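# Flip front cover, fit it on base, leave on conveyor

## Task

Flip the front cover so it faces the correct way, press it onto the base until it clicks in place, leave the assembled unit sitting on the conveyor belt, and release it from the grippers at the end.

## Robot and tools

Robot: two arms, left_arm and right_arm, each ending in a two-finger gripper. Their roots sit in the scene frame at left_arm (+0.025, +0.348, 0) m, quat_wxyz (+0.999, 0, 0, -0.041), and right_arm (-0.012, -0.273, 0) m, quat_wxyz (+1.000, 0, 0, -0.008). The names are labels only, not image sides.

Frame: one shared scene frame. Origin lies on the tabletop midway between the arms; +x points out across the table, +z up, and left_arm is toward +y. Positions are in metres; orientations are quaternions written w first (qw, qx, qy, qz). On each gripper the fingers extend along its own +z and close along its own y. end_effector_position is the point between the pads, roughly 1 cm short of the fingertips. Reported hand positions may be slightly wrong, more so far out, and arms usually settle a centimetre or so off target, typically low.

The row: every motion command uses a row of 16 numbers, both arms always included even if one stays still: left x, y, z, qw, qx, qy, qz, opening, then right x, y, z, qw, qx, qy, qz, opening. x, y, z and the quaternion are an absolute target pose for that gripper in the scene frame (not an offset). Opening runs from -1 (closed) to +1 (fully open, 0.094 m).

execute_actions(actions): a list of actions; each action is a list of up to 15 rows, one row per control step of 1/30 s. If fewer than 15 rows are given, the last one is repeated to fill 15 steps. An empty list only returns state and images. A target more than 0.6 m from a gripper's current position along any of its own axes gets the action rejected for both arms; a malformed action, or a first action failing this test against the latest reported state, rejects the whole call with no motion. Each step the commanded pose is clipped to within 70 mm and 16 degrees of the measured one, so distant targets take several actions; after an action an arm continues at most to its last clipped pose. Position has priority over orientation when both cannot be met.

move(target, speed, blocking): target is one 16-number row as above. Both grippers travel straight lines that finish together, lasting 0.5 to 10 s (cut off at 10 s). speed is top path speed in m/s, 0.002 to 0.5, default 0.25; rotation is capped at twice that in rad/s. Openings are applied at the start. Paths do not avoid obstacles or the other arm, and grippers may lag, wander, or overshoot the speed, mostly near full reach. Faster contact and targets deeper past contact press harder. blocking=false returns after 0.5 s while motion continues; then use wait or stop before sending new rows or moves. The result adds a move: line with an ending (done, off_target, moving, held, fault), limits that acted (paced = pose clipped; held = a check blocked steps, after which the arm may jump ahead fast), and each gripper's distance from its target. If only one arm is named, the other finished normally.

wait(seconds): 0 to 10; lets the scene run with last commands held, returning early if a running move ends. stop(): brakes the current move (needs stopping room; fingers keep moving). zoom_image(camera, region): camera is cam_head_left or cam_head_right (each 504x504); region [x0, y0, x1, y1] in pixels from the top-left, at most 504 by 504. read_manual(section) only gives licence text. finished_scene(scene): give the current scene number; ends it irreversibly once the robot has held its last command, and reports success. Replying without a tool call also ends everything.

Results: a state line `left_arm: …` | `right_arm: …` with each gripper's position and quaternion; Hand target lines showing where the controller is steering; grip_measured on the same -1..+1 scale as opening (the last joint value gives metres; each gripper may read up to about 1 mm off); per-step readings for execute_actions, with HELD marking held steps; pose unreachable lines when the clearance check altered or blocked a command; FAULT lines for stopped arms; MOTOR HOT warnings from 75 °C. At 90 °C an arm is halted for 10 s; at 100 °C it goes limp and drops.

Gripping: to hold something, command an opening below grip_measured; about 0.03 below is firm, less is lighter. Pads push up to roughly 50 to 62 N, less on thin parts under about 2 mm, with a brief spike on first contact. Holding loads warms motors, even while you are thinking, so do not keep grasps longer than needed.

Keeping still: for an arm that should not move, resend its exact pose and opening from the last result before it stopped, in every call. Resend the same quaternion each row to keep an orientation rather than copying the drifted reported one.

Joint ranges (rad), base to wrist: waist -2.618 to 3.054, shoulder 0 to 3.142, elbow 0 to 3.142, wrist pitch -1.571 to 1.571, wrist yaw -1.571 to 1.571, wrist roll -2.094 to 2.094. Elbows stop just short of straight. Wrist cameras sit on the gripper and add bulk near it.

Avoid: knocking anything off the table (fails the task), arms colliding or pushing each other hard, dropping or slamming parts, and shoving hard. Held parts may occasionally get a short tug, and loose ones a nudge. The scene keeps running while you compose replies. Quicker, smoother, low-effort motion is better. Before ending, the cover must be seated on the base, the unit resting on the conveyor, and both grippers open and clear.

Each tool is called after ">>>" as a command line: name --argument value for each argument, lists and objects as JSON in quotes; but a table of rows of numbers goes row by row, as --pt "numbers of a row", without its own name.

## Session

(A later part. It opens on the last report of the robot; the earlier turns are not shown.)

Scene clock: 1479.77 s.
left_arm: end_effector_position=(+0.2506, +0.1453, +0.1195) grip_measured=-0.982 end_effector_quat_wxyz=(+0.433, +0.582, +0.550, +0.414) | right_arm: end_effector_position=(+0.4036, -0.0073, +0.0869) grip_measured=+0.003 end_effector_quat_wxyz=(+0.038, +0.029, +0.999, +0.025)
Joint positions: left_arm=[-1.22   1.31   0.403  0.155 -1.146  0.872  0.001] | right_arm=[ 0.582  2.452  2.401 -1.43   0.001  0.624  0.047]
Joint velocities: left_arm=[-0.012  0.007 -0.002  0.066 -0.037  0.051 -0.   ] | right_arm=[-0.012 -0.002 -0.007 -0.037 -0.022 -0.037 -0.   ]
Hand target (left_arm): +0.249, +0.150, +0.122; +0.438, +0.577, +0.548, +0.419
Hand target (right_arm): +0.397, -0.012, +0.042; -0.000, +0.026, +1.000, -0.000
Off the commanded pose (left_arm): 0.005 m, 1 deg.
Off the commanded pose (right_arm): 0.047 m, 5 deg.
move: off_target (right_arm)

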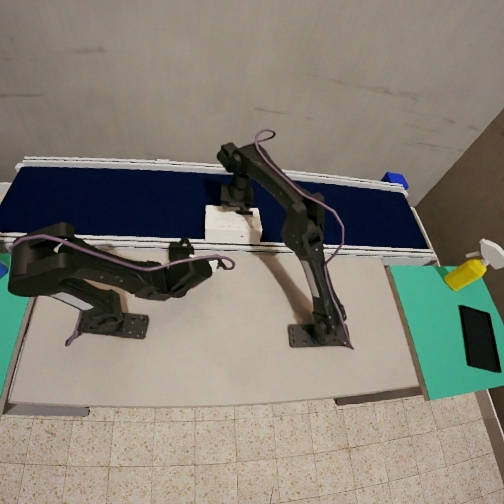

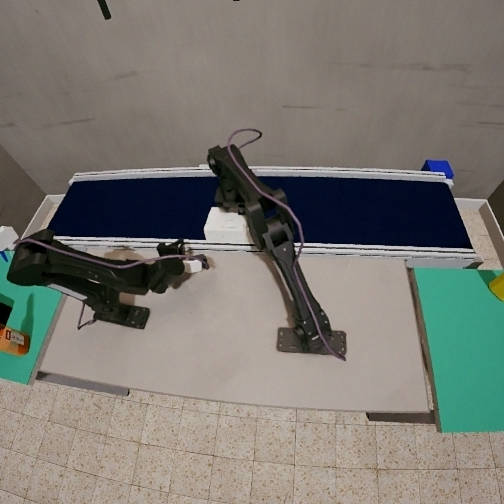

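>>> move --target '[0.25,0.25,0.15,0.44,0.578,0.548,0.417,-1,0.33,-0.005,0.135,0,0.026,1,0,0.3]' --speed 0.1

>>> move --target '[0.25,0.25,0.15,0.44,0.578,0.548,0.417,-1,0.325,-0.005,0.055,0,0.026,1,0,0.3]' --speed 0.03

>>> move --target '[0.25,0.25,0.15,0.44,0.578,0.548,0.417,-1,0.325,-0.005,0.13,0,0.026,1,0,1]' --speed 0.1

>>> move --target '[0.25,0.25,0.15,0.44,0.578,0.548,0.417,-1,0.265,-0.005,0.13,0.17,0,0.985,0,1]' --speed 0.1

>>> zoom_image --camera "cam_head_left" --region '[195, 195, 275, 255]'

>>> move --target '[0.25,0.25,0.15,0.44,0.578,0.548,0.417,-1,0.27,-0.005,0.075,0.17,0,0.985,0,1]' --speed 0.06

>>> move --target '[0.25,0.25,0.15,0.44,0.578,0.548,0.417,-1,0.36,-0.005,0.068,0.17,0,0.985,0,1]' --speed 0.025

>>> move --target '[0.25,0.25,0.15,0.44,0.578,0.548,0.417,-1,0.22,-0.22,0.16,0.17,0,0.985,0,1]' --speed 0.15

>>> zoom_image --camera "cam_head_left" --region '[190, 185, 280, 255]'

>>> zoom_image --camera "cam_head_right" --region '[190, 185, 280, 255]'

Scene clock: 1500.67 s.
left_arm: end_effector_position=(+0.2514, +0.2462, +0.1557) grip_measured=-0.982 end_effector_quat_wxyz=(+0.444, +0.573, +0.550, +0.416) | right_arm: end_effector_position=(+0.3376, -0.0006, +0.1296) grip_measured=+0.297 end_effector_quat_wxyz=(+0.008, +0.025, +1.000, +0.008)
Joint positions: left_arm=[-0.969  0.536  0.217 -0.143 -0.948  1.174  0.001] | right_arm=[ 0.674  2.287  2.288 -1.549 -0.001  0.709  0.061]
Joint velocities: left_arm=[ 0.007 -0.002 -0.017 -0.022  0.037 -0.051 -0.   ] | right_arm=[-0.002 -0.002 -0.007  0.022  0.022 -0.007  0.   ]
Hand target (left_arm): +0.250, +0.250, +0.151; +0.439, +0.577, +0.549, +0.416
Hand target (right_arm): +0.330, -0.004, +0.135; +0.005, +0.026, +1.000, +0.003
Off the commanded pose (left_arm): 0.007 m, 1 deg.
Off the commanded pose (right_arm): 0.010 m, 1 deg.
joint sent to its limit (right arm) — the command would take joint 4 (wrist pitch) past its lower limit, so that joint was sent only as far as its limit.
move: done

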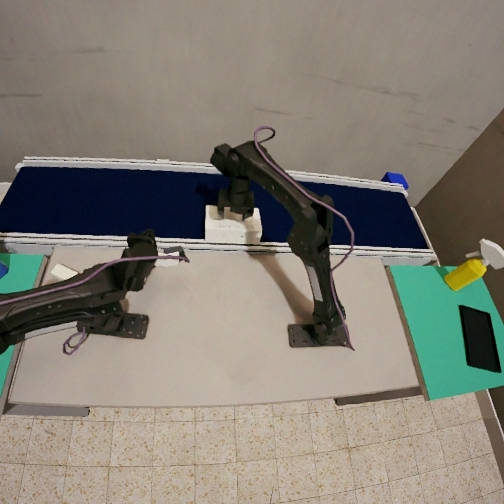

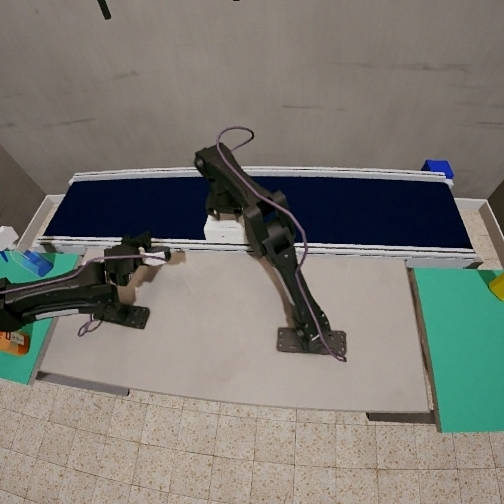

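Scene clock: 1503.43 s.
left_arm: end_effector_position=(+0.2516, +0.2462, +0.1554) grip_measured=-0.982 end_effector_quat_wxyz=(+0.442, +0.575, +0.548, +0.417) | right_arm: end_effector_position=(+0.3319, -0.0046, +0.1014) grip_measured=+0.297 end_effector_quat_wxyz=(+0.038, +0.025, +0.999, +0.023)
Joint positions: left_arm=[-0.966  0.536  0.217 -0.143 -0.943  1.182  0.001] | right_arm=[ 0.681  2.143  1.935 -1.275  0.013  0.715  0.061]
Joint velocities: left_arm=[-0.007  0.007  0.002  0.022 -0.022 -0.066 -0.001] | right_arm=[ 0.012 -0.002 -0.002  0.081 -0.022  0.037  0.001]
Hand target (left_arm): +0.250, +0.250, +0.150; +0.439, +0.577, +0.548, +0.417
Hand target (right_arm): +0.322, -0.008, +0.057; -0.000, +0.026, +1.000, -0.001
Off the commanded pose (left_arm): 0.007 m, 0 deg.
Off the commanded pose (right_arm): 0.047 m, 5 deg.
move: off_target (right_arm)

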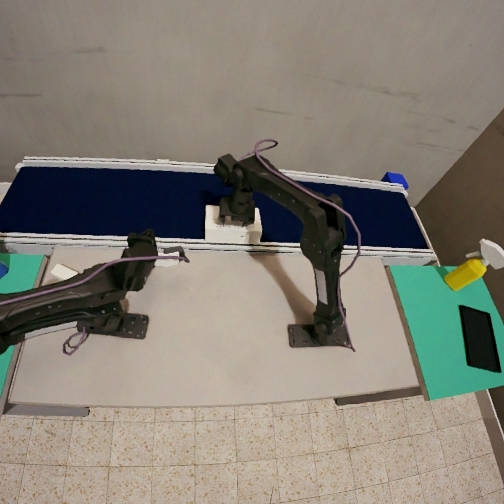

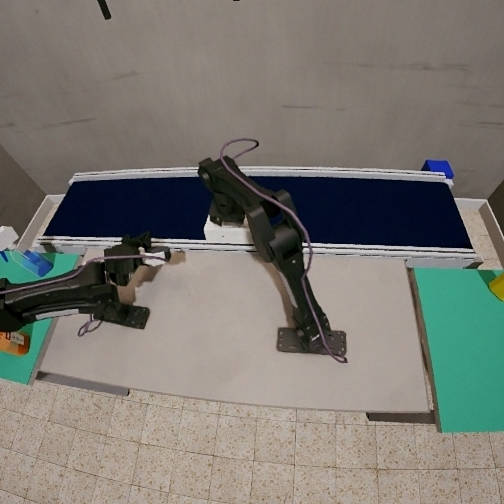

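Scene clock: 1504.53 s.
left_arm: end_effector_position=(+0.2516, +0.2462, +0.1554) grip_measured=-0.982 end_effector_quat_wxyz=(+0.442, +0.575, +0.548, +0.417) | right_arm: end_effector_position=(+0.3249, -0.0075, +0.1292) grip_measured=+1.000 end_effector_quat_wxyz=(+0.002, +0.025, +1.000, +0.001)
Joint positions: left_arm=[-0.966  0.536  0.217 -0.143 -0.943  1.182  0.001] | right_arm=[ 0.681  2.229  2.19  -1.528  0.001  0.716  0.094]
Joint velocities: left_arm=[-0.002 -0.007  0.007 -0.051 -0.037 -0.066  0.001] | right_arm=[ 0.002  0.002 -0.007  0.007 -0.051 -0.022  0.   ]
Hand target (left_arm): +0.250, +0.250, +0.150; +0.439, +0.577, +0.548, +0.417
Hand target (right_arm): +0.325, -0.005, +0.130; +0.001, +0.026, +1.000, +0.000
Off the commanded pose (left_arm): 0.007 m, 0 deg.
Off the commanded pose (right_arm): 0.003 m, 0 deg.
move: done

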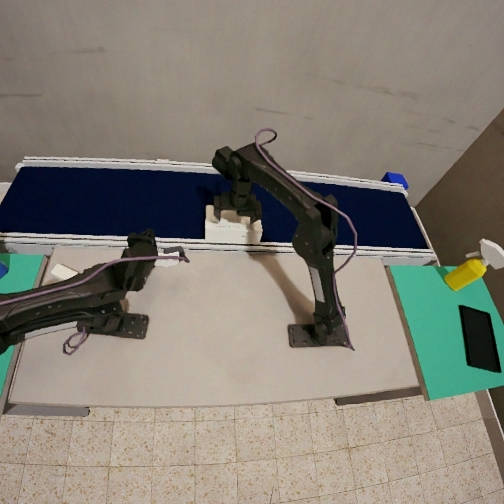

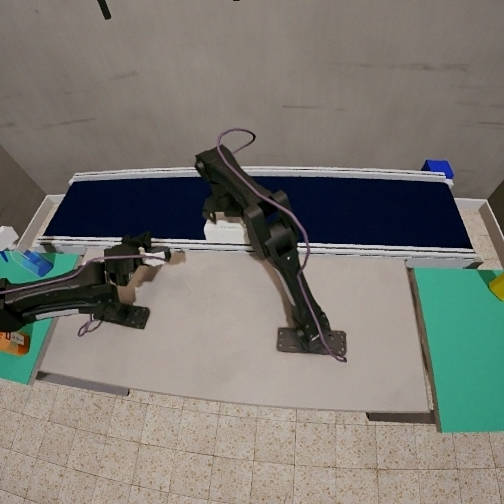

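Scene clock: 1506.73 s.
left_arm: end_effector_position=(+0.2516, +0.2462, +0.1554) grip_measured=-0.982 end_effector_quat_wxyz=(+0.442, +0.575, +0.548, +0.417) | right_arm: end_effector_position=(+0.2653, -0.0031, +0.1238) grip_measured=+1.000 end_effector_quat_wxyz=(+0.157, -0.004, +0.988, -0.004)
Joint positions: left_arm=[-0.966  0.536  0.217 -0.143 -0.943  1.182  0.001] | right_arm=[ 0.896  1.82   1.531 -1.082  0.245  0.848  0.094]
Joint velocities: left_arm=[ 0.007 -0.007 -0.002 -0.066 -0.007 -0.022 -0.   ] | right_arm=[-0.007  0.007  0.002  0.022  0.007 -0.007  0.   ]
Hand target (left_arm): +0.250, +0.250, +0.150; +0.439, +0.577, +0.548, +0.417
Hand target (right_arm): +0.265, -0.005, +0.129; +0.170, -0.001, +0.985, +0.000
Off the commanded pose (left_arm): 0.007 m, 0 deg.
Off the commanded pose (right_arm): 0.006 m, 2 deg.
move: done

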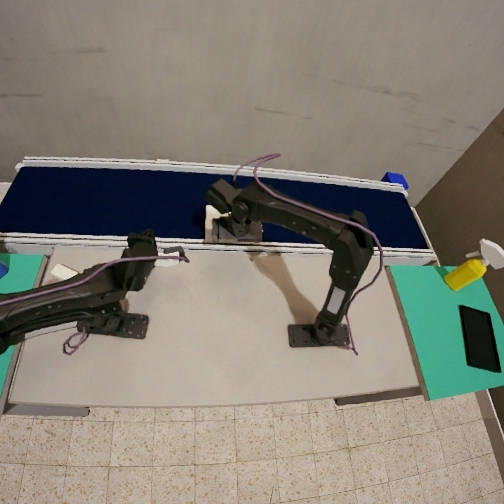

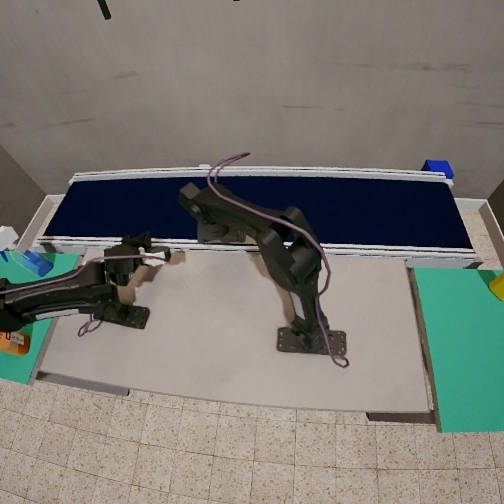

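Region (195, 195, 275, 255) of cam_head_left's 504x504 image, scaled by 6.300, with more detail than that image has; it fills the top 378 rows of this view, and the rest is white.

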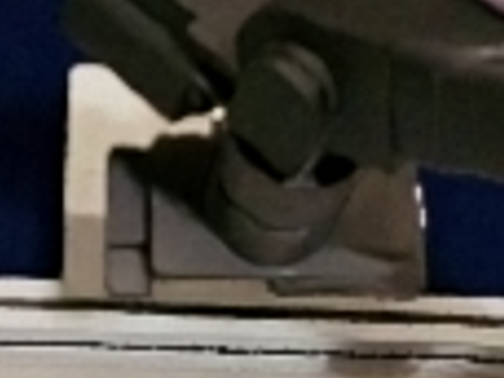

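Scene clock: 1508.07 s.
left_arm: end_effector_position=(+0.2516, +0.2462, +0.1554) grip_measured=-0.982 end_effector_quat_wxyz=(+0.442, +0.575, +0.548, +0.417) | right_arm: end_effector_position=(+0.2678, +0.0000, +0.0835) grip_measured=+1.000 end_effector_quat_wxyz=(+0.170, -0.001, +0.985, +0.012)
Joint positions: left_arm=[-0.966  0.536  0.217 -0.143 -0.943  1.182  0.001] | right_arm=[ 0.896  1.82   1.361 -0.871  0.245  0.848  0.094]
Joint velocities: left_arm=[-0.007  0.002 -0.007  0.007 -0.037 -0.022  0.   ] | right_arm=[ 0.002  0.007 -0.012 -0.007  0.081  0.007  0.   ]
Hand target (left_arm): +0.250, +0.250, +0.150; +0.439, +0.577, +0.548, +0.417
Hand target (right_arm): +0.269, -0.006, +0.075; +0.170, -0.000, +0.985, +0.000
Off the commanded pose (left_arm): 0.007 m, 0 deg.
Off the commanded pose (right_arm): 0.010 m, 1 deg.
move: done

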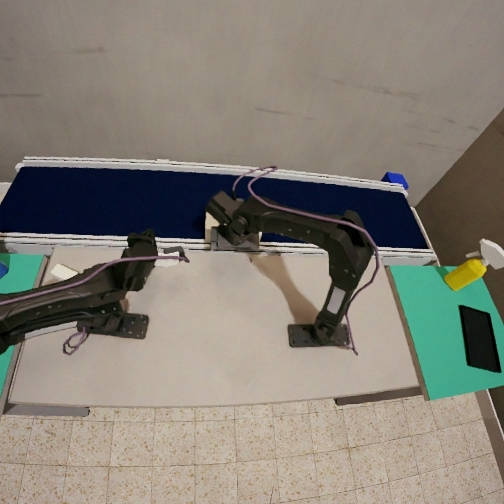

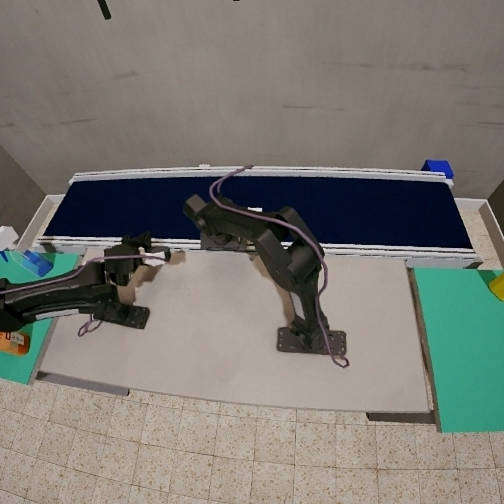

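Scene clock: 1512.07 s.
left_arm: end_effector_position=(+0.2516, +0.2462, +0.1554) grip_measured=-0.982 end_effector_quat_wxyz=(+0.442, +0.575, +0.548, +0.417) | right_arm: end_effector_position=(+0.3505, -0.0062, +0.0657) grip_measured=+1.000 end_effector_quat_wxyz=(+0.164, -0.001, +0.987, +0.002)
Joint positions: left_arm=[-0.966  0.536  0.217 -0.143 -0.943  1.182  0.001] | right_arm=[ 0.73   2.045  1.601 -0.871  0.21   0.685  0.094]
Joint velocities: left_arm=[-0.002  0.012  0.012 -0.022 -0.066 -0.051 -0.001] | right_arm=[-0.002 -0.002 -0.012 -0.066 -0.139  0.022  0.   ]
Hand target (left_arm): +0.250, +0.250, +0.150; +0.439, +0.577, +0.548, +0.417
Hand target (right_arm): +0.360, -0.006, +0.068; +0.170, +0.000, +0.985, +0.001
Off the commanded pose (left_arm): 0.007 m, 0 deg.
Off the commanded pose (right_arm): 0.010 m, 1 deg.
move: done

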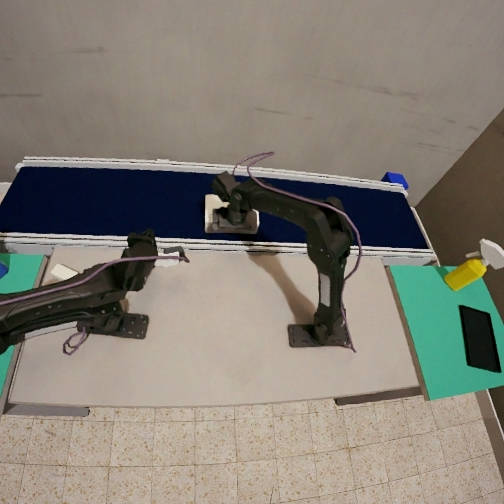

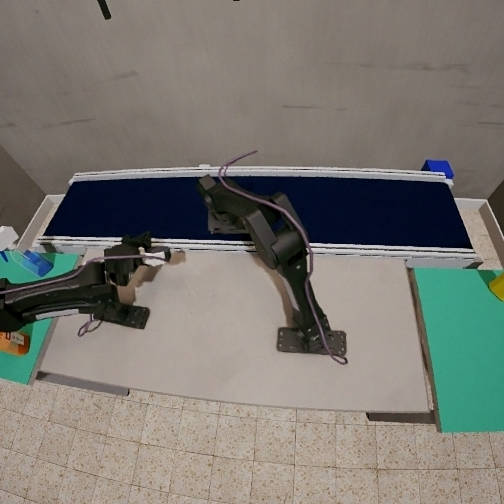

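Scene clock: 1514.43 s.
left_arm: end_effector_position=(+0.2516, +0.2462, +0.1554) grip_measured=-0.982 end_effector_quat_wxyz=(+0.442, +0.575, +0.548, +0.417) | right_arm: end_effector_position=(+0.2279, -0.2133, +0.1632) grip_measured=+1.000 end_effector_quat_wxyz=(+0.177, +0.001, +0.984, +0.004)
Joint positions: left_arm=[-0.966  0.536  0.217 -0.143 -0.943  1.182  0.001] | right_arm=[ 0.327  1.16   1.063 -1.132  0.1    0.297  0.094]
Joint velocities: left_arm=[ 0.017 -0.002  0.007  0.022 -0.037 -0.037 -0.001] | right_arm=[-0.012  0.012  0.017  0.037 -0.037  0.022  0.   ]
Hand target (left_arm): +0.250, +0.250, +0.150; +0.439, +0.577, +0.548, +0.417
Hand target (right_arm): +0.220, -0.217, +0.160; +0.170, +0.000, +0.985, +0.002
Off the commanded pose (left_arm): 0.007 m, 0 deg.
Off the commanded pose (right_arm): 0.011 m, 1 deg.
move: off_target (right_arm)

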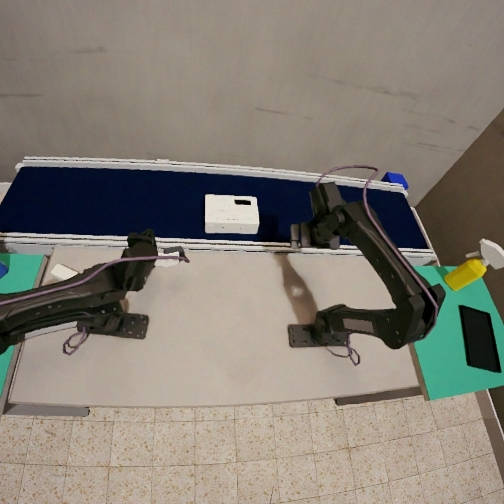

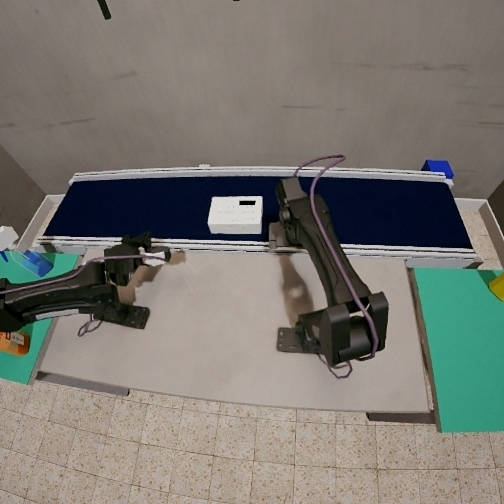

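Region (190, 185, 280, 255) of cam_head_left's 504x504 image, scaled by 5.600, with more detail than that image has.

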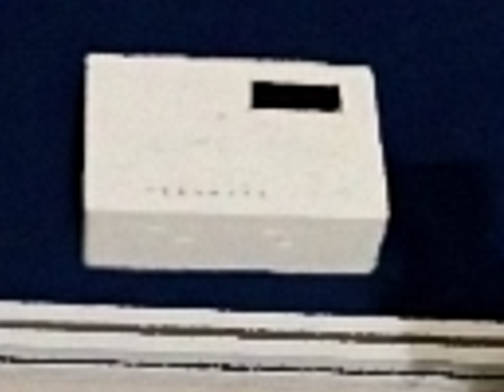

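Region (190, 185, 280, 255) of cam_head_right's 504x504 image, scaled by 5.600, with more detail than that image has.

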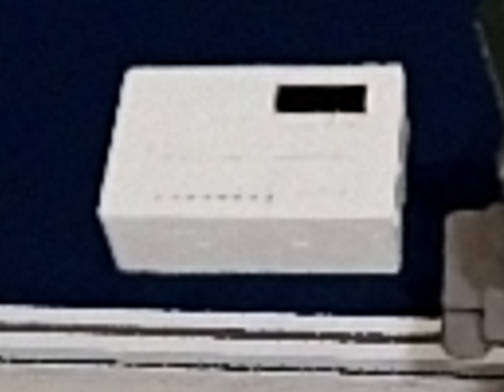

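>>> finished_scene --scene 1

The scene is finished: the task was done.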